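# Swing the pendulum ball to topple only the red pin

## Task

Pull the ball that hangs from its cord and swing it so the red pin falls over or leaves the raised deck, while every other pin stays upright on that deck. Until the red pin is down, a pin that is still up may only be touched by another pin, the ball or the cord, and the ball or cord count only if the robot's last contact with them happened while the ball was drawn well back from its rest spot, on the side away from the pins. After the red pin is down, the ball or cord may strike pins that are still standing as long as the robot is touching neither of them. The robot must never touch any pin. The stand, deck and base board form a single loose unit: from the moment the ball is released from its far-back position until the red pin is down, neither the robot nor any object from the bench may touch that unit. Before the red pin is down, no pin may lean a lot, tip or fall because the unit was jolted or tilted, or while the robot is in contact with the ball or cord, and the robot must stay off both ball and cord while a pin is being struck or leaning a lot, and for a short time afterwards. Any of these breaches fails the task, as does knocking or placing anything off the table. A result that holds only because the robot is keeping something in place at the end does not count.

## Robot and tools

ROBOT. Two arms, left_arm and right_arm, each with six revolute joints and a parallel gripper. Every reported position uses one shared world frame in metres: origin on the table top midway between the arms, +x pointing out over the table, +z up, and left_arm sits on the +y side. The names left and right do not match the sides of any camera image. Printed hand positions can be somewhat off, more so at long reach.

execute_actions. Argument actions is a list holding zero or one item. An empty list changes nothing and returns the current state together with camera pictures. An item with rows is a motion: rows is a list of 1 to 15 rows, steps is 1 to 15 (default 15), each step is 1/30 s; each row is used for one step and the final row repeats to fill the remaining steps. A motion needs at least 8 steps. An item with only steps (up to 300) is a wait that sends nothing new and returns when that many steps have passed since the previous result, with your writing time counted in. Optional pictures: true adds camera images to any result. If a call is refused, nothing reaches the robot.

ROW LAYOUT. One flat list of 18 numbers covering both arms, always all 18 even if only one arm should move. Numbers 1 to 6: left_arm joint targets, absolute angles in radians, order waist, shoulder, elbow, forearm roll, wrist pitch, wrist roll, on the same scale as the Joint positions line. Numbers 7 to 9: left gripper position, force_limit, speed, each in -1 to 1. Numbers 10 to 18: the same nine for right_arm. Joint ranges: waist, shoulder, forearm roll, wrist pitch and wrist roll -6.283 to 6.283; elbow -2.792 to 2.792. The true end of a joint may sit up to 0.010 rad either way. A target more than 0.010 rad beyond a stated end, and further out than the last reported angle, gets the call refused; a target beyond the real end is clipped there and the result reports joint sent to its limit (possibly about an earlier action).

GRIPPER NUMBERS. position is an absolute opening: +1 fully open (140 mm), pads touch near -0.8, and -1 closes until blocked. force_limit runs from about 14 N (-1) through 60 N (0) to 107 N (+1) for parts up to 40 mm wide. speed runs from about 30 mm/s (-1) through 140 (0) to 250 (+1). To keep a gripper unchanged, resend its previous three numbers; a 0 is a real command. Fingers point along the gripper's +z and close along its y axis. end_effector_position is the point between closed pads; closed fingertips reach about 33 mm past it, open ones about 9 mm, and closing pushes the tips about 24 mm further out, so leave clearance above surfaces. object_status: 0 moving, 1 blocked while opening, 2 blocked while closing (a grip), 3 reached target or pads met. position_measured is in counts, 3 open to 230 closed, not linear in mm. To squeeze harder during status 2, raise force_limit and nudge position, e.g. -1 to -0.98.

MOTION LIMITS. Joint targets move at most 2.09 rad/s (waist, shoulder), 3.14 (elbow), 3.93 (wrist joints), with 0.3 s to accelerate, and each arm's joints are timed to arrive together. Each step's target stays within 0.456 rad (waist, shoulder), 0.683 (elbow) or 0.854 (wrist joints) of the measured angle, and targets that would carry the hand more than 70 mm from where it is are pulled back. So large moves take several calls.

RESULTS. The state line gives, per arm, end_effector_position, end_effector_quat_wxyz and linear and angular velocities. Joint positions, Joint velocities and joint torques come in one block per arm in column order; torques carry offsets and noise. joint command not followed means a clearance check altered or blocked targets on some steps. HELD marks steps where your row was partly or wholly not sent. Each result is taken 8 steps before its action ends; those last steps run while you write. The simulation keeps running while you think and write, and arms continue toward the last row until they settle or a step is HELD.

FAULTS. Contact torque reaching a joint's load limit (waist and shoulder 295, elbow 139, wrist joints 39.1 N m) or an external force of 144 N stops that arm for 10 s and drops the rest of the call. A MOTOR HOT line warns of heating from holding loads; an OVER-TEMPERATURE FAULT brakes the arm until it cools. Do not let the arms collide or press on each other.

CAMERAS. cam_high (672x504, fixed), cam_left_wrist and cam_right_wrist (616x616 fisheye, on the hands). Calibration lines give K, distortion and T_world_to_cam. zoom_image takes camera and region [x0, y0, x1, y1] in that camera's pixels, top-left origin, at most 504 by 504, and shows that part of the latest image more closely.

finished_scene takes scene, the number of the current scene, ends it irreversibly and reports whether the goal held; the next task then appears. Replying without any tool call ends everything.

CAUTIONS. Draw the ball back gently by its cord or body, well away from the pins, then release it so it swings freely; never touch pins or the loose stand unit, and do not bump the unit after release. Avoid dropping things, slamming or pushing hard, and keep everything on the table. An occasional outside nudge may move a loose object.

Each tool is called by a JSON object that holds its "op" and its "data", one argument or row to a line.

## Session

{"op": "execute_actions", "data": {
  "actions": []
}}

Scene clock: 0.00 s of 3800.00 s.
left_arm: end_effector_position=(+0.5958, +0.6838, +0.1117) position_measured=3 object_status=3 end_effector_quat_wxyz=(-0.574, +0.770, +0.137, +0.243) end_effector_velocity=(+0.000, +0.000, +0.001) end_effector_angular_velocity=(+0.001, +0.000, -0.000) | right_arm: end_effector_position=(+0.3843, -0.3235, +0.1638) position_measured=3 object_status=3 end_effector_quat_wxyz=(+0.127, +0.809, +0.485, -0.308) end_effector_velocity=(+0.000, -0.000, -0.000) end_effector_angular_velocity=(-0.001, +0.000, -0.001)
Joint positions: left_arm=[-0.602  0.624  1.946  1.259  1.503 -0.019] | right_arm=[ 0.617  0.426  1.7   -0.145  1.681  1.227]
Joint velocities: left_arm=[ 0.    -0.001 -0.     0.001  0.001  0.001] | right_arm=[-0.     0.001 -0.    -0.     0.     0.001]
Joint torques (N m, as the joint torque sensors report them, + toward a larger angle): no reading
camera_calibration (this result's frames):
cam_left_wrist: T_world_to_cam=[[0.360675, -0.250774, -0.898346, 0.0639634], [-0.922595, -0.237265, -0.304177, 0.744541], [-0.136866, 0.938519, -0.316938, -0.328349], [0, 0, 0, 1]] pos_world=[0.6189, 0.500856, 0.179867]
cam_right_wrist: T_world_to_cam=[[0.810302, -0.585733, -0.018106, -0.492135], [-0.283746, -0.419193, 0.862418, -0.160977], [-0.512737, -0.693681, -0.505872, 0.236997], [0, 0, 0, 1]] pos_world=[0.474618, -0.19134, 0.249809]

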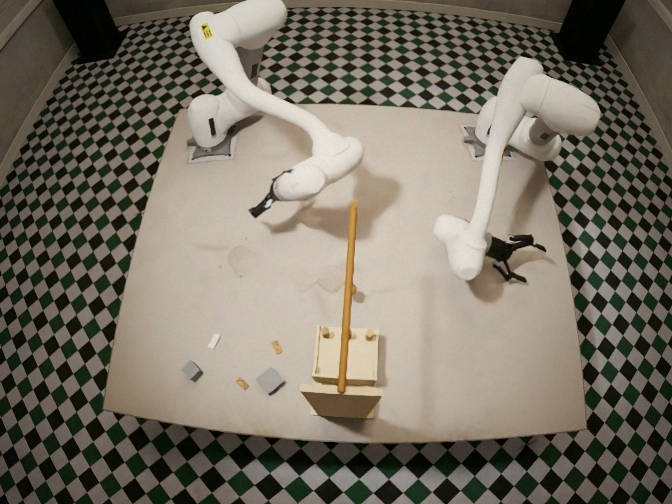

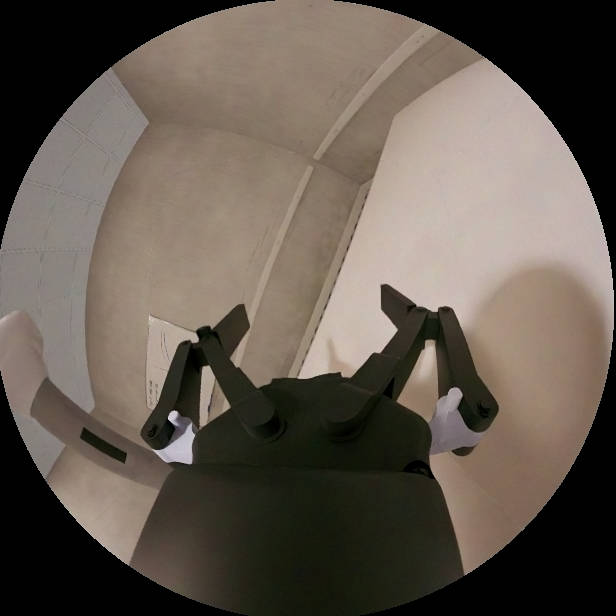

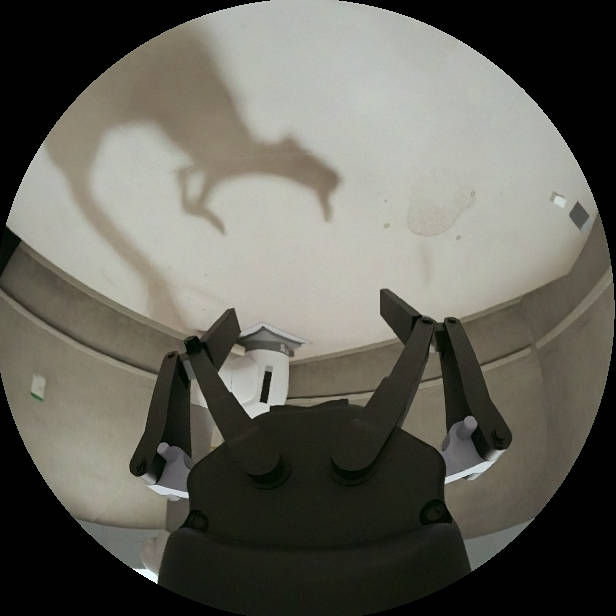

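{"op": "execute_actions", "data": {
  "actions": [
    {"rows":[[-1.221,0.35,2.1,1.504,1.1,-0.642,1,-1,1,0.1,0.426,1.7,-0.145,1.681,1.227,1,0,0]]}
  ]
}}

{"op": "execute_actions", "data": {
  "actions": [
    {"steps":22}
  ]
}}

{"op": "execute_actions", "data": {
  "actions": [
    {"rows":[[-1.221,0.592,1.781,1.504,0.868,-0.642,1,-1,1,0.1,0.426,1.7,-0.145,1.681,1.227,1,0,0]]}
  ]
}}

{"op": "execute_actions", "data": {
  "actions": [
    {"steps":20}
  ],
  "pictures": true
}}

Scene clock: 0.67 s of 3800.00 s.
left_arm: end_effector_position=(+0.6121, +0.5967, +0.1260) position_measured=3 object_status=3 end_effector_quat_wxyz=(-0.492, +0.788, +0.127, +0.347) end_effector_velocity=(+0.048, -0.570, +0.081) end_effector_angular_velocity=(-0.721, -0.837, -1.080) | right_arm: end_effector_position=(+0.4243, -0.3805, +0.1638) position_measured=3 object_status=3 end_effector_quat_wxyz=(+0.107, +0.839, +0.431, -0.315) end_effector_velocity=(+0.257, -0.424, -0.000) end_effector_angular_velocity=(+0.000, +0.001, -0.939)
Joint positions: left_arm=[-0.719  0.558  1.983  1.318  1.406 -0.169] | right_arm=[ 0.485  0.426  1.7   -0.145  1.681  1.227]
Joint velocities: left_arm=[-0.744 -0.369  0.21   0.327 -0.542 -0.837] | right_arm=[-0.939  0.001 -0.     0.     0.    -0.001]
Joint torques (N m, as the joint torque sensors report them, + toward a larger angle): left_arm=[ -0.21 -72.43 -26.77   1.61   1.85   0.93] | right_arm=[  4.62 -86.25 -32.86   3.21   2.15   0.23]
Steps of this call (steps 1 to 13: nothing new was sent; steps 14 to 20: the first 7 steps of this action). Readings (joint positions | what the end effector reports):
14: left_arm=[-0.603 0.623 1.946 1.259 1.502 -0.019] | right_arm=[0.617 0.426 1.700 -0.145 1.681 1.227] | left_arm position_measured=3 object_status=3 | right_arm position_measured=3 object_status=3
15: left_arm=[-0.608 0.621 1.948 1.261 1.498 -0.027] | right_arm=[0.612 0.426 1.700 -0.145 1.681 1.227] | left_arm position_measured=3 object_status=3 | right_arm position_measured=3 object_status=3
17: left_arm=[-0.641 0.600 1.959 1.280 1.468 -0.073] | right_arm=[0.578 0.426 1.700 -0.145 1.681 1.227] | left_arm position_measured=3 object_status=3 | right_arm position_measured=3 object_status=3
20: the state above

Scene clock: 1.40 s of 3800.00 s.
left_arm: end_effector_position=(+0.5119, +0.2154, +0.1756) position_measured=3 object_status=3 end_effector_quat_wxyz=(-0.110, +0.832, +0.027, +0.543) end_effector_velocity=(-0.014, -0.019, +0.002) end_effector_angular_velocity=(-0.040, -0.000, -0.033) | right_arm: end_effector_position=(+0.4941, -0.5702, +0.1638) position_measured=3 object_status=3 end_effector_quat_wxyz=(+0.045, +0.906, +0.262, -0.330) end_effector_velocity=(+0.000, +0.000, +0.000) end_effector_angular_velocity=(-0.000, -0.001, -0.000)
Joint positions: left_arm=[-1.221  0.35   2.1    1.504  1.1   -0.641] | right_arm=[ 0.1    0.426  1.7   -0.145  1.681  1.227]
Joint velocities: left_arm=[-0.029 -0.013  0.008  0.005 -0.019 -0.033] | right_arm=[ 0.    -0.001 -0.     0.     0.     0.001]
Joint torques (N m, as the joint torque sensors report them, + toward a larger angle): left_arm=[ 23.13 -56.05 -29.44  -0.67   2.44   0.19] | right_arm=[ -0.93 -80.75 -34.15   3.25   2.08   0.19]
Kept back: nothing.
Steps of this call (steps 1 to 8: the last 8 steps of your previous action; steps 9 to 22: the robot went on to your last target). Readings (joint positions | what the end effector reports):
1: left_arm=[-0.744 0.546 1.990 1.329 1.388 -0.196] | right_arm=[0.453 0.426 1.700 -0.145 1.681 1.227] | left_arm position_measured=3 object_status=3 | right_arm position_measured=3 object_status=3
2: left_arm=[-0.769 0.534 1.996 1.339 1.371 -0.222] | right_arm=[0.422 0.426 1.700 -0.145 1.681 1.227] | left_arm position_measured=3 object_status=3 | right_arm position_measured=3 object_status=3
4: left_arm=[-0.820 0.513 2.008 1.358 1.341 -0.270] | right_arm=[0.358 0.426 1.700 -0.145 1.681 1.227] | left_arm position_measured=3 object_status=3 | right_arm position_measured=3 object_status=3
8: left_arm=[-0.920 0.473 2.031 1.394 1.281 -0.363] | right_arm=[0.231 0.426 1.700 -0.145 1.681 1.227] | left_arm position_measured=3 object_status=3 | right_arm position_measured=3 object_status=3
22: the state above

Scene clock: 1.63 s of 3800.00 s.
left_arm: end_effector_position=(+0.5440, +0.1220, +0.1449) position_measured=3 object_status=3 end_effector_quat_wxyz=(-0.063, +0.849, +0.017, +0.525) end_effector_velocity=(+0.183, -0.559, -0.199) end_effector_angular_velocity=(-0.421, +0.278, -0.395) | right_arm: end_effector_position=(+0.4941, -0.5702, +0.1638) position_measured=3 object_status=3 end_effector_quat_wxyz=(+0.045, +0.906, +0.262, -0.330) end_effector_velocity=(-0.000, -0.000, -0.000) end_effector_angular_velocity=(+0.000, +0.001, +0.000)
Joint positions: left_arm=[-1.221  0.453  1.963  1.504  1.001 -0.642] | right_arm=[ 0.1    0.426  1.7   -0.145  1.681  1.227]
Joint velocities: left_arm=[-0.     0.63  -0.825  0.001 -0.597 -0.002] | right_arm=[-0.     0.001  0.     0.     0.    -0.   ]
Joint torques (N m, as the joint torque sensors report them, + toward a larger angle): left_arm=[  1.16 -69.96 -32.34   1.65   0.6    0.01] | right_arm=[  0.37 -80.56 -34.07   3.26   2.08   0.24]
Steps of this call (steps 1 to 7: the first 7 steps of this action). Readings (joint positions | what the end effector reports):
1: left_arm=[-1.221 0.350 2.100 1.504 1.100 -0.642] | right_arm=[0.100 0.426 1.700 -0.145 1.681 1.227] | left_arm position_measured=3 object_status=3 | right_arm position_measured=3 object_status=3
2: left_arm=[-1.221 0.355 2.093 1.504 1.095 -0.642] | right_arm=[0.100 0.426 1.700 -0.145 1.681 1.227] | left_arm position_measured=3 object_status=3 | right_arm position_measured=3 object_status=3
4: left_arm=[-1.221 0.388 2.048 1.504 1.063 -0.642] | right_arm=[0.100 0.426 1.700 -0.145 1.681 1.227] | left_arm position_measured=3 object_status=3 | right_arm position_measured=3 object_status=3
7: the state above

Scene clock: 2.30 s of 3800.00 s.
left_arm: end_effector_position=(+0.5804, +0.0001, +0.0988) position_measured=3 object_status=3 end_effector_quat_wxyz=(-0.001, +0.866, +0.001, +0.500) end_effector_velocity=(+0.000, -0.000, +0.000) end_effector_angular_velocity=(-0.000, -0.000, -0.000) | right_arm: end_effector_position=(+0.4941, -0.5702, +0.1638) position_measured=3 object_status=3 end_effector_quat_wxyz=(+0.045, +0.906, +0.262, -0.330) end_effector_velocity=(-0.000, -0.000, -0.001) end_effector_angular_velocity=(+0.000, +0.001, -0.001)
Joint positions: left_arm=[-1.221  0.592  1.781  1.504  0.868 -0.642] | right_arm=[ 0.1    0.426  1.7   -0.145  1.681  1.227]
Joint velocities: left_arm=[ 0. -0. -0.  0. -0.  0.] | right_arm=[-0.     0.001  0.     0.001  0.    -0.   ]
Joint torques (N m, as the joint torque sensors report them, + toward a larger angle): left_arm=[  0.77 -87.45 -34.78   1.43   1.2    0.25] | right_arm=[  0.22 -80.67 -34.59   3.17   2.12   0.24]
Kept back: nothing.
Steps of this call (steps 1 to 8: the last 8 steps of your previous action; steps 9 to 20: the robot went on to your last target). Readings (joint positions | what the end effector reports):
1: left_arm=[-1.221 0.475 1.935 1.504 0.980 -0.642] | right_arm=[0.100 0.426 1.700 -0.145 1.681 1.227] | left_arm position_measured=3 object_status=3 | right_arm position_measured=3 object_status=3
2: left_arm=[-1.221 0.496 1.907 1.504 0.960 -0.642] | right_arm=[0.100 0.426 1.700 -0.145 1.681 1.227] | left_arm position_measured=3 object_status=3 | right_arm position_measured=3 object_status=3
4: left_arm=[-1.221 0.539 1.851 1.504 0.919 -0.642] | right_arm=[0.100 0.426 1.700 -0.145 1.681 1.227] | left_arm position_measured=3 object_status=3 | right_arm position_measured=3 object_status=3
8: left_arm=[-1.221 0.592 1.782 1.504 0.868 -0.642] | right_arm=[0.100 0.426 1.700 -0.145 1.681 1.227] | left_arm position_measured=3 object_status=3 | right_arm position_measured=3 object_status=3
20: the state above
camera_calibration (this result's frames):
cam_left_wrist: T_world_to_cam=[[-0.0403343, -0.98711, -0.154875, 0.0458385], [-0.772844, 0.129065, -0.621332, 0.508511], [0.633312, 0.0946334, -0.768088, -0.0952578], [0, 0, 0, 1]] pos_world=[0.455177, -0.0113686, 0.249887]
cam_right_wrist: T_world_to_cam=[[0.41473, -0.909771, -0.0177706, -0.715027], [-0.453456, -0.223566, 0.862784, -0.0378838], [-0.788909, -0.349764, -0.50526, 0.454556], [0, 0, 0, 1]] pos_world=[0.637968, -0.499992, 0.249648]

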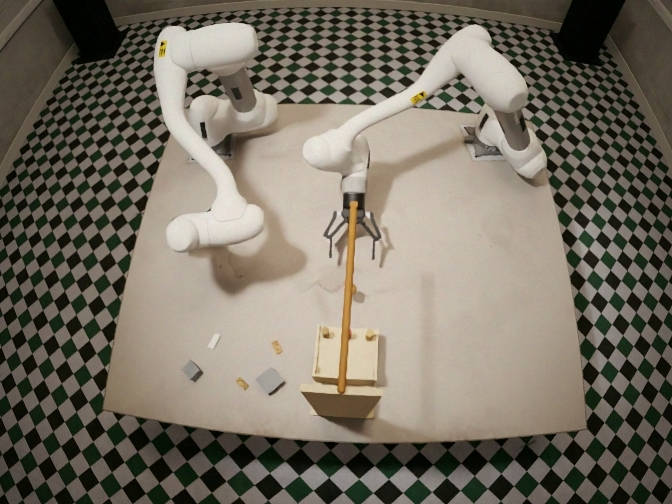

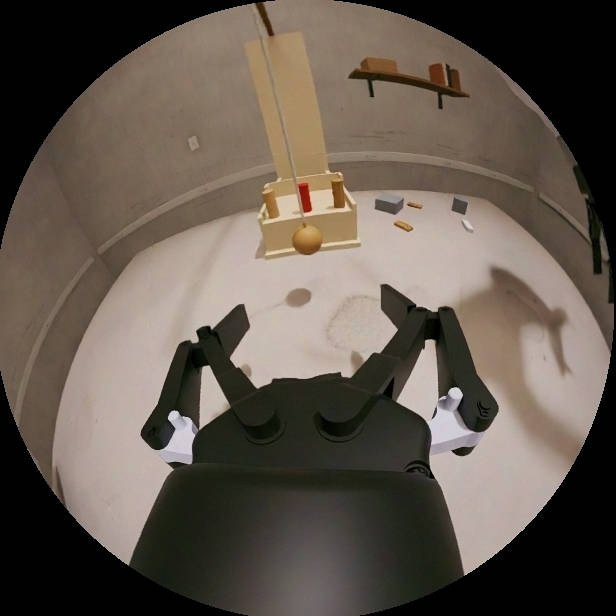

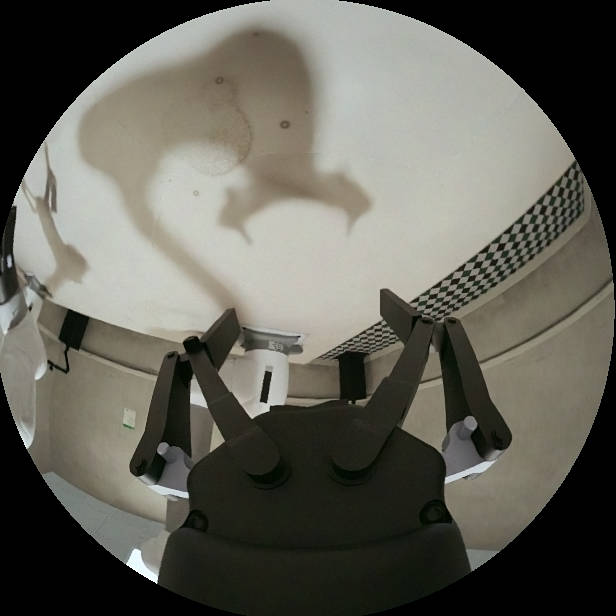

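{"op": "execute_actions", "data": {
  "actions": [
    {"rows":[[-1.0905,0.664,1.625,1.521,0.777,-0.533,1,-1,1,0.1,0.426,1.7,-0.145,1.681,1.227,1,0,0]]}
  ]
}}

{"op": "execute_actions", "data": {
  "actions": [
    {"rows":[[-1.0905,0.664,1.625,1.521,0.777,-0.533,-1,-1,0,0.1,0.426,1.7,-0.145,1.681,1.227,1,0,0]]}
  ]
}}

{"op": "execute_actions", "data": {
  "actions": [
    {"steps":22}
  ]
}}

{"op": "execute_actions", "data": {
  "actions": [
    {"rows":[[-1.4166,0.385,1.892,1.328,1.019,-0.57,-1,-1,0,0.1,0.426,1.7,-0.145,1.681,1.227,1,0,0]]}
  ]
}}

{"op": "execute_actions", "data": {
  "actions": [
    {"steps":25}
  ],
  "pictures": true
}}

Scene clock: 3.00 s of 3800.00 s.
left_arm: end_effector_position=(+0.6759, -0.0034, +0.1061) position_measured=3 object_status=3 end_effector_quat_wxyz=(+0.003, +0.865, +0.002, +0.501) end_effector_velocity=(+0.519, +0.029, +0.040) end_effector_angular_velocity=(-0.023, -0.042, +0.002) | right_arm: end_effector_position=(+0.4941, -0.5702, +0.1638) position_measured=3 object_status=3 end_effector_quat_wxyz=(+0.045, +0.906, +0.262, -0.330) end_effector_velocity=(+0.000, -0.001, +0.000) end_effector_angular_velocity=(+0.000, -0.000, -0.001)
Joint positions: left_arm=[-1.116  0.65   1.656  1.517  0.795 -0.555] | right_arm=[ 0.1    0.426  1.7   -0.145  1.681  1.227]
Joint velocities: left_arm=[ 0.557  0.31  -0.657  0.069 -0.38   0.456] | right_arm=[-0.001 -0.    -0.    -0.     0.    -0.   ]
Joint torques (N m, as the joint torque sensors report them, + toward a larger angle): left_arm=[ -8.21 -98.03 -31.87   2.05   1.17   0.38] | right_arm=[ -0.08 -80.08 -34.11   3.24   2.02   0.2 ]
Steps of this call (steps 1 to 14: the robot went on to your last target; steps 15 to 21: the first 7 steps of this action). Readings (joint positions | what the end effector reports):
15: left_arm=[-1.221 0.592 1.780 1.504 0.868 -0.642] | right_arm=[0.100 0.426 1.700 -0.145 1.681 1.227] | left_arm position_measured=3 object_status=3 | right_arm position_measured=3 object_status=3
16: left_arm=[-1.216 0.595 1.774 1.505 0.864 -0.637] | right_arm=[0.100 0.426 1.700 -0.145 1.681 1.227] | left_arm position_measured=3 object_status=3 | right_arm position_measured=3 object_status=3
18: left_arm=[-1.182 0.613 1.734 1.509 0.841 -0.609] | right_arm=[0.100 0.426 1.700 -0.145 1.681 1.227] | left_arm position_measured=3 object_status=3 | right_arm position_measured=3 object_status=3
21: the state above

Scene clock: 3.50 s of 3800.00 s.
left_arm: end_effector_position=(+0.7002, -0.0019, +0.1082) position_measured=46 object_status=0 end_effector_quat_wxyz=(+0.003, +0.865, +0.002, +0.502) end_effector_velocity=(-0.000, -0.001, -0.001) end_effector_angular_velocity=(+0.001, +0.001, -0.002) | right_arm: end_effector_position=(+0.4941, -0.5702, +0.1638) position_measured=3 object_status=3 end_effector_quat_wxyz=(+0.045, +0.906, +0.262, -0.330) end_effector_velocity=(-0.000, -0.001, +0.000) end_effector_angular_velocity=(-0.001, +0.000, -0.002)
Joint positions: left_arm=[-1.09   0.664  1.625  1.521  0.777 -0.533] | right_arm=[ 0.1    0.426  1.7   -0.145  1.681  1.227]
Joint velocities: left_arm=[-0.     0.001 -0.     0.001 -0.001  0.   ] | right_arm=[-0.002 -0.     0.001 -0.001  0.     0.   ]
Joint torques (N m, as the joint torque sensors report them, + toward a larger angle): left_arm=[  1.35 -95.4  -37.25   1.32   0.94   0.13] | right_arm=[  0.11 -81.14 -33.81   3.19   2.01   0.1 ]
Steps of this call (steps 1 to 8: the last 8 steps of your previous action; steps 9 to 15: the first 7 steps of this action). Readings (joint positions | what the end effector reports):
9: left_arm=[-1.090 0.664 1.625 1.521 0.777 -0.533] | right_arm=[0.100 0.426 1.700 -0.145 1.681 1.227] | left_arm position_measured=3 object_status=0 | right_arm position_measured=3 object_status=3
10: left_arm=[-1.090 0.664 1.625 1.521 0.777 -0.533] | right_arm=[0.100 0.426 1.700 -0.145 1.681 1.227] | left_arm position_measured=8 object_status=0 | right_arm position_measured=3 object_status=3
12: left_arm=[-1.090 0.664 1.625 1.521 0.777 -0.533] | right_arm=[0.100 0.426 1.700 -0.145 1.681 1.227] | left_arm position_measured=23 object_status=0 | right_arm position_measured=3 object_status=3
15: the state above

Scene clock: 4.23 s of 3800.00 s.
left_arm: end_effector_position=(+0.7001, -0.0019, +0.1082) position_measured=167 object_status=2 end_effector_quat_wxyz=(+0.003, +0.865, +0.002, +0.502) end_effector_velocity=(-0.000, -0.000, +0.001) end_effector_angular_velocity=(+0.000, +0.000, -0.001) | right_arm: end_effector_position=(+0.4941, -0.5702, +0.1638) position_measured=3 object_status=3 end_effector_quat_wxyz=(+0.045, +0.906, +0.262, -0.330) end_effector_velocity=(-0.000, +0.001, +0.000) end_effector_angular_velocity=(-0.000, -0.000, +0.000)
Joint positions: left_arm=[-1.091  0.664  1.625  1.521  0.777 -0.533] | right_arm=[ 0.1    0.426  1.7   -0.145  1.681  1.227]
Joint velocities: left_arm=[-0.    -0.001  0.    -0.001 -0.     0.001] | right_arm=[ 0.001 -0.001  0.     0.     0.     0.001]
Joint torques (N m, as the joint torque sensors report them, + toward a larger angle): left_arm=[  1.34 -95.05 -37.22   1.55   1.02   0.34] | right_arm=[ -0.18 -81.29 -34.03   3.27   2.01   0.14]
Kept back: nothing.
Steps of this call (steps 1 to 8: the last 8 steps of your previous action; steps 9 to 15: the robot went on to your last target; steps 16 to 22: nothing new was sent). Readings (joint positions | what the end effector reports):
1: left_arm=[-1.090 0.664 1.625 1.521 0.777 -0.533] | right_arm=[0.100 0.426 1.700 -0.145 1.681 1.227] | left_arm position_measured=53 object_status=0 | right_arm position_measured=3 object_status=3
2: left_arm=[-1.090 0.664 1.625 1.521 0.777 -0.533] | right_arm=[0.100 0.426 1.700 -0.145 1.681 1.227] | left_arm position_measured=61 object_status=0 | right_arm position_measured=3 object_status=3
4: left_arm=[-1.090 0.664 1.625 1.521 0.777 -0.533] | right_arm=[0.100 0.426 1.700 -0.145 1.681 1.227] | left_arm position_measured=76 object_status=0 | right_arm position_measured=3 object_status=3
8: left_arm=[-1.090 0.664 1.625 1.521 0.777 -0.533] | right_arm=[0.100 0.426 1.700 -0.145 1.681 1.227] | left_arm position_measured=106 object_status=0 | right_arm position_measured=3 object_status=3
22: the state above
All arms were judged still, so your last target was given up. Only a new action makes them travel on or press farther. Fingers that are still opening or closing keep moving.

Scene clock: 4.47 s of 3800.00 s.
left_arm: end_effector_position=(+0.6084, -0.0143, +0.1426) position_measured=167 object_status=2 end_effector_quat_wxyz=(+0.006, +0.864, +0.003, +0.503) end_effector_velocity=(-0.562, -0.028, +0.202) end_effector_angular_velocity=(-0.028, -0.007, -0.004) | right_arm: end_effector_position=(+0.4941, -0.5702, +0.1638) position_measured=3 object_status=3 end_effector_quat_wxyz=(+0.045, +0.906, +0.262, -0.330) end_effector_velocity=(-0.000, -0.000, -0.001) end_effector_angular_velocity=(-0.001, +0.001, +0.000)
Joint positions: left_arm=[-1.197  0.573  1.712  1.458  0.855 -0.545] | right_arm=[ 0.1    0.426  1.7   -0.145  1.681  1.227]
Joint velocities: left_arm=[-0.658 -0.564  0.538 -0.386  0.486 -0.075] | right_arm=[-0.     0.001  0.    -0.001  0.    -0.   ]
Joint torques (N m, as the joint torque sensors report them, + toward a larger angle): left_arm=[  1.53 -93.84 -35.43   2.29   0.57   0.25] | right_arm=[  0.02 -80.81 -34.12   3.23   2.     0.19]
Steps of this call (steps 1 to 7: the first 7 steps of this action). Readings (joint positions | what the end effector reports):
1: left_arm=[-1.091 0.664 1.625 1.521 0.777 -0.533] | right_arm=[0.100 0.426 1.700 -0.145 1.681 1.227] | left_arm position_measured=167 object_status=2 | right_arm position_measured=3 object_status=3
2: left_arm=[-1.096 0.660 1.630 1.517 0.780 -0.533] | right_arm=[0.100 0.426 1.700 -0.145 1.681 1.227] | left_arm position_measured=167 object_status=2 | right_arm position_measured=3 object_status=3
4: left_arm=[-1.129 0.631 1.657 1.498 0.805 -0.537] | right_arm=[0.100 0.426 1.700 -0.145 1.681 1.227] | left_arm position_measured=167 object_status=2 | right_arm position_measured=3 object_status=3
7: the state above

Scene clock: 5.30 s of 3800.00 s.
left_arm: end_effector_position=(+0.4289, +0.0079, +0.1995) position_measured=167 object_status=2 end_effector_quat_wxyz=(+0.006, +0.865, +0.003, +0.502) end_effector_velocity=(+0.000, +0.000, -0.001) end_effector_angular_velocity=(+0.003, -0.000, -0.001) | right_arm: end_effector_position=(+0.4941, -0.5702, +0.1638) position_measured=3 object_status=3 end_effector_quat_wxyz=(+0.045, +0.906, +0.262, -0.330) end_effector_velocity=(-0.000, +0.001, -0.001) end_effector_angular_velocity=(-0.000, +0.001, +0.002)
Joint positions: left_arm=[-1.417  0.385  1.892  1.328  1.019 -0.57 ] | right_arm=[ 0.1    0.426  1.7   -0.145  1.681  1.227]
Joint velocities: left_arm=[0.    0.001 0.    0.001 0.    0.002] | right_arm=[ 0.002  0.001 -0.    -0.    -0.     0.   ]
Joint torques (N m, as the joint torque sensors report them, + toward a larger angle): left_arm=[  0.1  -70.44 -37.05   2.09   0.82   0.21] | right_arm=[  0.24 -80.33 -34.     3.26   2.05   0.15]
Kept back: nothing.
Steps of this call (steps 1 to 8: the last 8 steps of your previous action; steps 9 to 25: the robot went on to your last target). Readings (joint positions | what the end effector reports):
1: left_arm=[-1.220 0.554 1.730 1.445 0.872 -0.547] | right_arm=[0.100 0.426 1.700 -0.145 1.681 1.227] | left_arm position_measured=167 object_status=2 | right_arm position_measured=3 object_status=3
2: left_arm=[-1.242 0.535 1.749 1.431 0.889 -0.550] | right_arm=[0.100 0.426 1.700 -0.145 1.681 1.227] | left_arm position_measured=167 object_status=2 | right_arm position_measured=3 object_status=3
4: left_arm=[-1.288 0.496 1.786 1.405 0.923 -0.555] | right_arm=[0.100 0.426 1.700 -0.145 1.681 1.227] | left_arm position_measured=167 object_status=2 | right_arm position_measured=3 object_status=3
8: left_arm=[-1.380 0.416 1.862 1.350 0.992 -0.566] | right_arm=[0.100 0.426 1.700 -0.145 1.681 1.227] | left_arm position_measured=167 object_status=2 | right_arm position_measured=3 object_status=3
25: the state above
camera_calibration (this result's frames):
cam_left_wrist: T_world_to_cam=[[-0.0417285, -0.989112, -0.141128, 0.060881], [-0.769634, 0.121893, -0.626742, 0.452768], [0.63712, 0.0824636, -0.766341, 0.0753753], [0, 0, 0, 1]] pos_world=[0.302983, -0.00118704, 0.350124]
cam_right_wrist: T_world_to_cam=[[0.414708, -0.90978, -0.0178115, -0.714997], [-0.453446, -0.223587, 0.862784, -0.0379023], [-0.788926, -0.349726, -0.50526, 0.454578], [0, 0, 0, 1]] pos_world=[0.637956, -0.499986, 0.249646]

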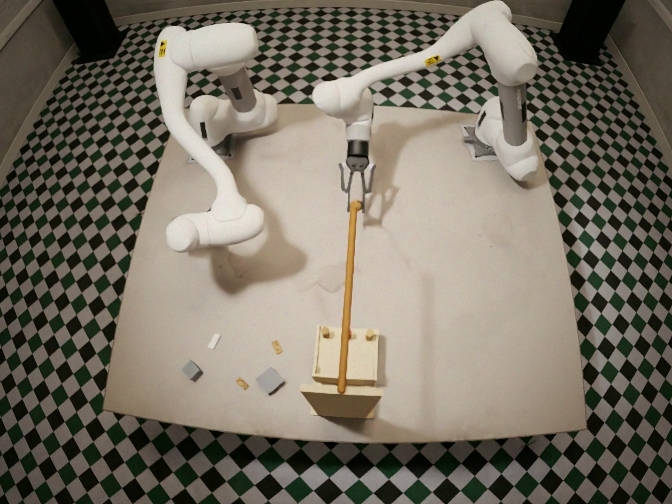

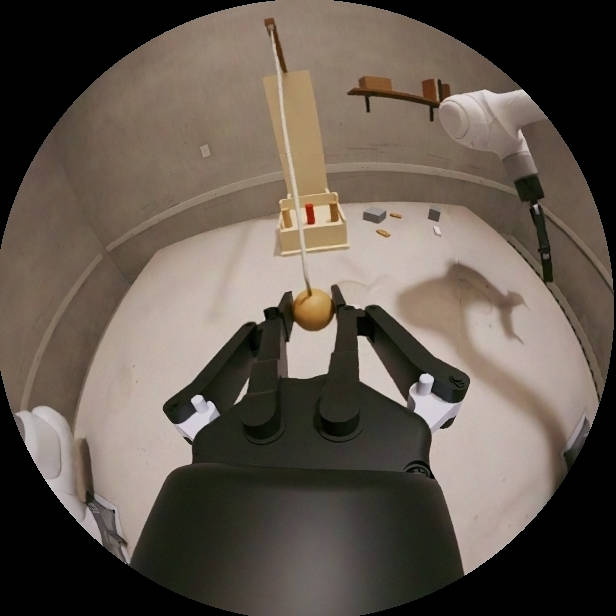

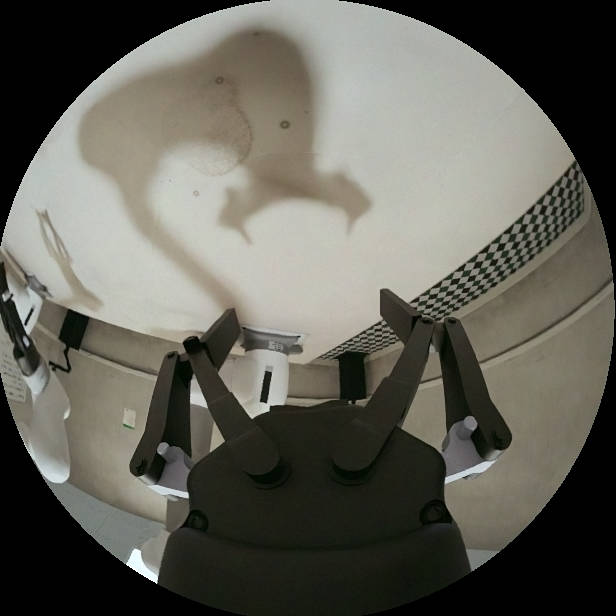

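Slightly slack; lower 4 mm, then release.

{"op": "execute_actions", "data": {
  "actions": [
    {"rows":[[-1.4166,0.391,1.892,1.328,1.019,-0.57,-1,-1,0,0.1,0.426,1.7,-0.145,1.681,1.227,1,0,0]]}
  ]
}}

{"op": "execute_actions", "data": {
  "actions": [
    {"steps":10,"rows":[[-1.4166,0.391,1.892,1.328,1.019,-0.57,1,-1,1,0.1,0.426,1.7,-0.145,1.681,1.227,1,0,0]]}
  ]
}}

{"op": "execute_actions", "data": {
  "actions": [
    {"rows":[[-1.6,0.2,2.1,1.328,1.019,-0.57,1,-1,1,0.1,0.426,1.7,-0.145,1.681,1.227,1,0,0]]}
  ]
}}

{"op": "execute_actions", "data": {
  "actions": [
    {"steps":90}
  ],
  "pictures": true
}}

Scene clock: 6.07 s of 3800.00 s.
left_arm: end_effector_position=(+0.4290, +0.0077, +0.1948) position_measured=167 object_status=2 end_effector_quat_wxyz=(+0.003, +0.865, +0.002, +0.501) end_effector_velocity=(-0.000, -0.000, +0.000) end_effector_angular_velocity=(-0.000, +0.000, -0.001) | right_arm: end_effector_position=(+0.4941, -0.5702, +0.1638) position_measured=3 object_status=3 end_effector_quat_wxyz=(+0.045, +0.906, +0.262, -0.330) end_effector_velocity=(-0.000, -0.000, -0.000) end_effector_angular_velocity=(-0.000, +0.001, +0.000)
Joint positions: left_arm=[-1.417  0.391  1.892  1.328  1.019 -0.57 ] | right_arm=[ 0.1    0.426  1.7   -0.145  1.681  1.227]
Joint velocities: left_arm=[-0.    -0.    -0.    -0.    -0.     0.001] | right_arm=[ 0.     0.001 -0.    -0.     0.    -0.   ]
Joint torques (N m, as the joint torque sensors report them, + toward a larger angle): left_arm=[ -1.91 -74.81 -37.22   1.98   0.86   0.13] | right_arm=[  0.21 -80.94 -33.68   3.34   2.04   0.23]
Steps of this call (steps 1 to 15: the robot went on to your last target; step 16: nothing new was sent; steps 17 to 23: the first 7 steps of this action). Readings (joint positions | what the end effector reports):
17: left_arm=[-1.417 0.385 1.892 1.328 1.019 -0.570] | right_arm=[0.100 0.426 1.700 -0.145 1.681 1.227] | left_arm position_measured=167 object_status=2 | right_arm position_measured=3 object_status=3
18: left_arm=[-1.417 0.388 1.892 1.328 1.019 -0.570] | right_arm=[0.100 0.426 1.700 -0.145 1.681 1.227] | left_arm position_measured=167 object_status=2 | right_arm position_measured=3 object_status=3
20: left_arm=[-1.417 0.391 1.892 1.328 1.019 -0.570] | right_arm=[0.100 0.426 1.700 -0.145 1.681 1.227] | left_arm position_measured=167 object_status=2 | right_arm position_measured=3 object_status=3
23: the state above

Scene clock: 6.40 s of 3800.00 s.
left_arm: end_effector_position=(+0.4290, +0.0076, +0.1949) position_measured=167 object_status=0 end_effector_quat_wxyz=(+0.004, +0.865, +0.002, +0.501) end_effector_velocity=(-0.000, -0.000, -0.001) end_effector_angular_velocity=(+0.001, +0.002, -0.000) | right_arm: end_effector_position=(+0.4941, -0.5702, +0.1638) position_measured=3 object_status=3 end_effector_quat_wxyz=(+0.045, +0.906, +0.262, -0.330) end_effector_velocity=(-0.000, +0.001, +0.000) end_effector_angular_velocity=(+0.001, -0.000, +0.002)
Joint positions: left_arm=[-1.417  0.391  1.892  1.328  1.019 -0.57 ] | right_arm=[ 0.1    0.426  1.7   -0.145  1.681  1.227]
Joint velocities: left_arm=[-0.     0.001 -0.    -0.002 -0.001  0.001] | right_arm=[ 0.001 -0.     0.     0.     0.    -0.001]
Joint torques (N m, as the joint torque sensors report them, + toward a larger angle): left_arm=[ -0.36 -71.41 -36.67   2.2    1.01   0.13] | right_arm=[  0.06 -80.49 -34.04   3.21   2.02   0.17]
Steps of this call (steps 1 to 8: the last 8 steps of your previous action; steps 9 to 10: the first 2 steps of this action). Readings (joint positions | what the end effector reports):
9: left_arm=[-1.417 0.391 1.892 1.328 1.019 -0.570] | right_arm=[0.100 0.426 1.700 -0.145 1.681 1.227] | left_arm position_measured=167 object_status=0 | right_arm position_measured=3 object_status=3
10: the state above

Scene clock: 6.90 s of 3800.00 s.
left_arm: end_effector_position=(+0.3428, +0.0259, +0.2132) position_measured=3 object_status=0 end_effector_quat_wxyz=(+0.027, +0.865, -0.049, +0.499) end_effector_velocity=(-0.529, +0.164, +0.094) end_effector_angular_velocity=(+0.063, +0.013, -0.724) | right_arm: end_effector_position=(+0.4941, -0.5702, +0.1638) position_measured=3 object_status=3 end_effector_quat_wxyz=(+0.045, +0.906, +0.262, -0.330) end_effector_velocity=(+0.000, -0.001, -0.000) end_effector_angular_velocity=(-0.001, +0.000, -0.003)
Joint positions: left_arm=[-1.528  0.275  2.018  1.328  1.019 -0.57 ] | right_arm=[ 0.1    0.426  1.7   -0.145  1.681  1.227]
Joint velocities: left_arm=[-0.725 -0.756  0.821 -0.001 -0.    -0.   ] | right_arm=[-0.001  0.     0.     0.    -0.     0.002]
Joint torques (N m, as the joint torque sensors report them, + toward a larger angle): left_arm=[  3.39 -63.14 -31.66   2.05   1.18   0.33] | right_arm=[  0.18 -80.77 -33.95   3.24   2.07   0.17]
Steps of this call (steps 1 to 8: the last 8 steps of your previous action; steps 9 to 15: the first 7 steps of this action). Readings (joint positions | what the end effector reports):
9: left_arm=[-1.417 0.391 1.892 1.328 1.019 -0.570] | right_arm=[0.100 0.426 1.700 -0.145 1.681 1.227] | left_arm position_measured=45 object_status=0 | right_arm position_measured=3 object_status=3
10: left_arm=[-1.422 0.386 1.898 1.328 1.019 -0.570] | right_arm=[0.100 0.426 1.700 -0.145 1.681 1.227] | left_arm position_measured=32 object_status=0 | right_arm position_measured=3 object_status=3
12: left_arm=[-1.454 0.352 1.935 1.328 1.019 -0.570] | right_arm=[0.100 0.426 1.700 -0.145 1.681 1.227] | left_arm position_measured=5 object_status=0 | right_arm position_measured=3 object_status=3
15: the state above

Scene clock: 9.90 s of 3800.00 s.
left_arm: end_effector_position=(+0.2926, +0.0448, +0.2208) position_measured=3 object_status=3 end_effector_quat_wxyz=(+0.042, +0.863, -0.081, +0.497) end_effector_velocity=(-0.000, -0.000, -0.000) end_effector_angular_velocity=(+0.000, +0.000, -0.001) | right_arm: end_effector_position=(+0.4941, -0.5702, +0.1638) position_measured=3 object_status=3 end_effector_quat_wxyz=(+0.045, +0.906, +0.262, -0.330) end_effector_velocity=(-0.000, -0.000, -0.000) end_effector_angular_velocity=(-0.001, +0.000, -0.002)
Joint positions: left_arm=[-1.6    0.2    2.1    1.328  1.019 -0.57 ] | right_arm=[ 0.1    0.426  1.7   -0.145  1.681  1.227]
Joint velocities: left_arm=[ 0.     0.     0.     0.    -0.001  0.   ] | right_arm=[-0.001  0.     0.     0.     0.     0.001]
Joint torques (N m, as the joint torque sensors report them, + toward a larger angle): left_arm=[ -0.55 -51.6  -36.14   2.27   1.07   0.08] | right_arm=[ -0.07 -80.31 -34.06   3.25   2.03   0.28]
Kept back: nothing.
Steps of this call (steps 1 to 8: the last 8 steps of your previous action; steps 9 to 30: the robot went on to your last target; steps 31 to 90: nothing new was sent). Readings (joint positions | what the end effector reports):
1: left_arm=[-1.553 0.249 2.046 1.328 1.019 -0.570] | right_arm=[0.100 0.426 1.700 -0.145 1.681 1.227] | left_arm position_measured=3 object_status=0 | right_arm position_measured=3 object_status=3
2: left_arm=[-1.574 0.227 2.071 1.328 1.019 -0.570] | right_arm=[0.100 0.426 1.700 -0.145 1.681 1.227] | left_arm position_measured=3 object_status=0 | right_arm position_measured=3 object_status=3
4: left_arm=[-1.598 0.202 2.097 1.328 1.019 -0.570] | right_arm=[0.100 0.426 1.700 -0.145 1.681 1.227] | left_arm position_measured=3 object_status=3 | right_arm position_measured=3 object_status=3
8: left_arm=[-1.600 0.200 2.100 1.328 1.019 -0.570] | right_arm=[0.100 0.426 1.700 -0.145 1.681 1.227] | left_arm position_measured=3 object_status=3 | right_arm position_measured=3 object_status=3
90: the state above
All arms were judged still, so your last target was given up. Only a new action makes them travel on or press farther. Fingers that are still opening or closing keep moving.
camera_calibration (this result's frames):
cam_left_wrist: T_world_to_cam=[[-0.221853, -0.961437, -0.162543, 0.150937], [-0.736199, 0.274463, -0.618612, 0.338258], [0.639368, -0.0175767, -0.7687, 0.179909], [0, 0, 0, 1]] pos_world=[0.167483, 0.0554395, 0.37208]
cam_right_wrist: T_world_to_cam=[[0.414708, -0.90978, -0.0178116, -0.714996], [-0.453446, -0.223587, 0.862784, -0.0379023], [-0.788926, -0.349726, -0.505259, 0.454578], [0, 0, 0, 1]] pos_world=[0.637956, -0.499986, 0.249646]

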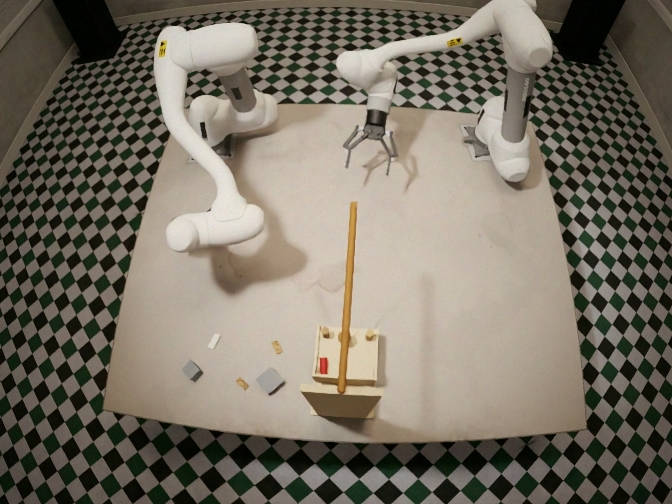

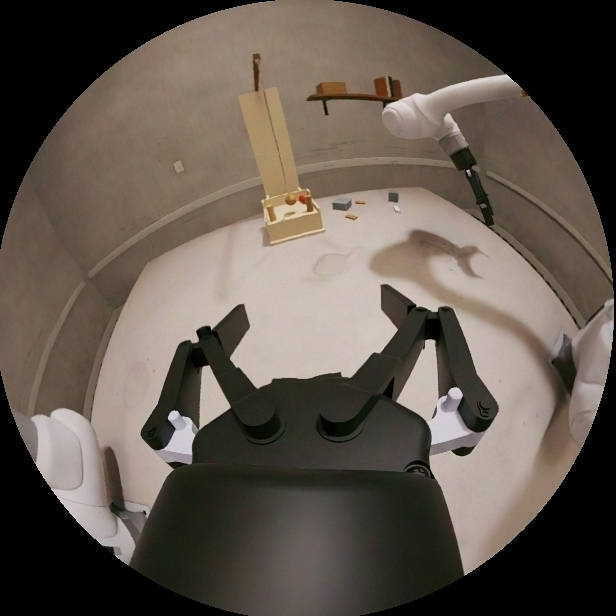

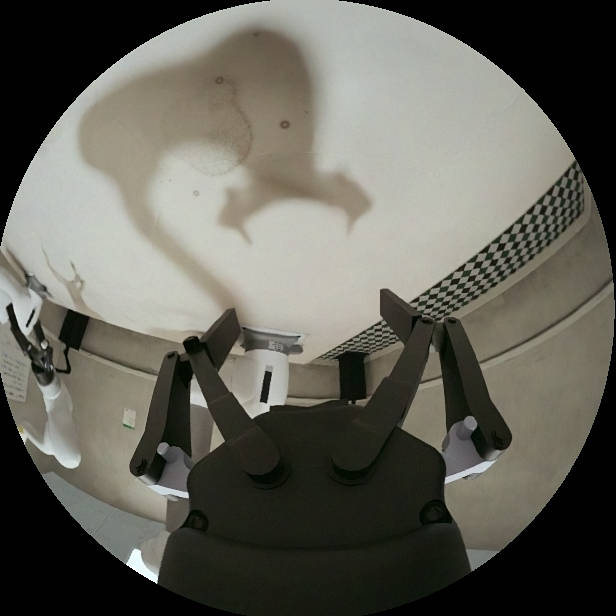

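{"op": "finished_scene", "data": {
  "scene": 2
}}

The scene is finished: the task was done.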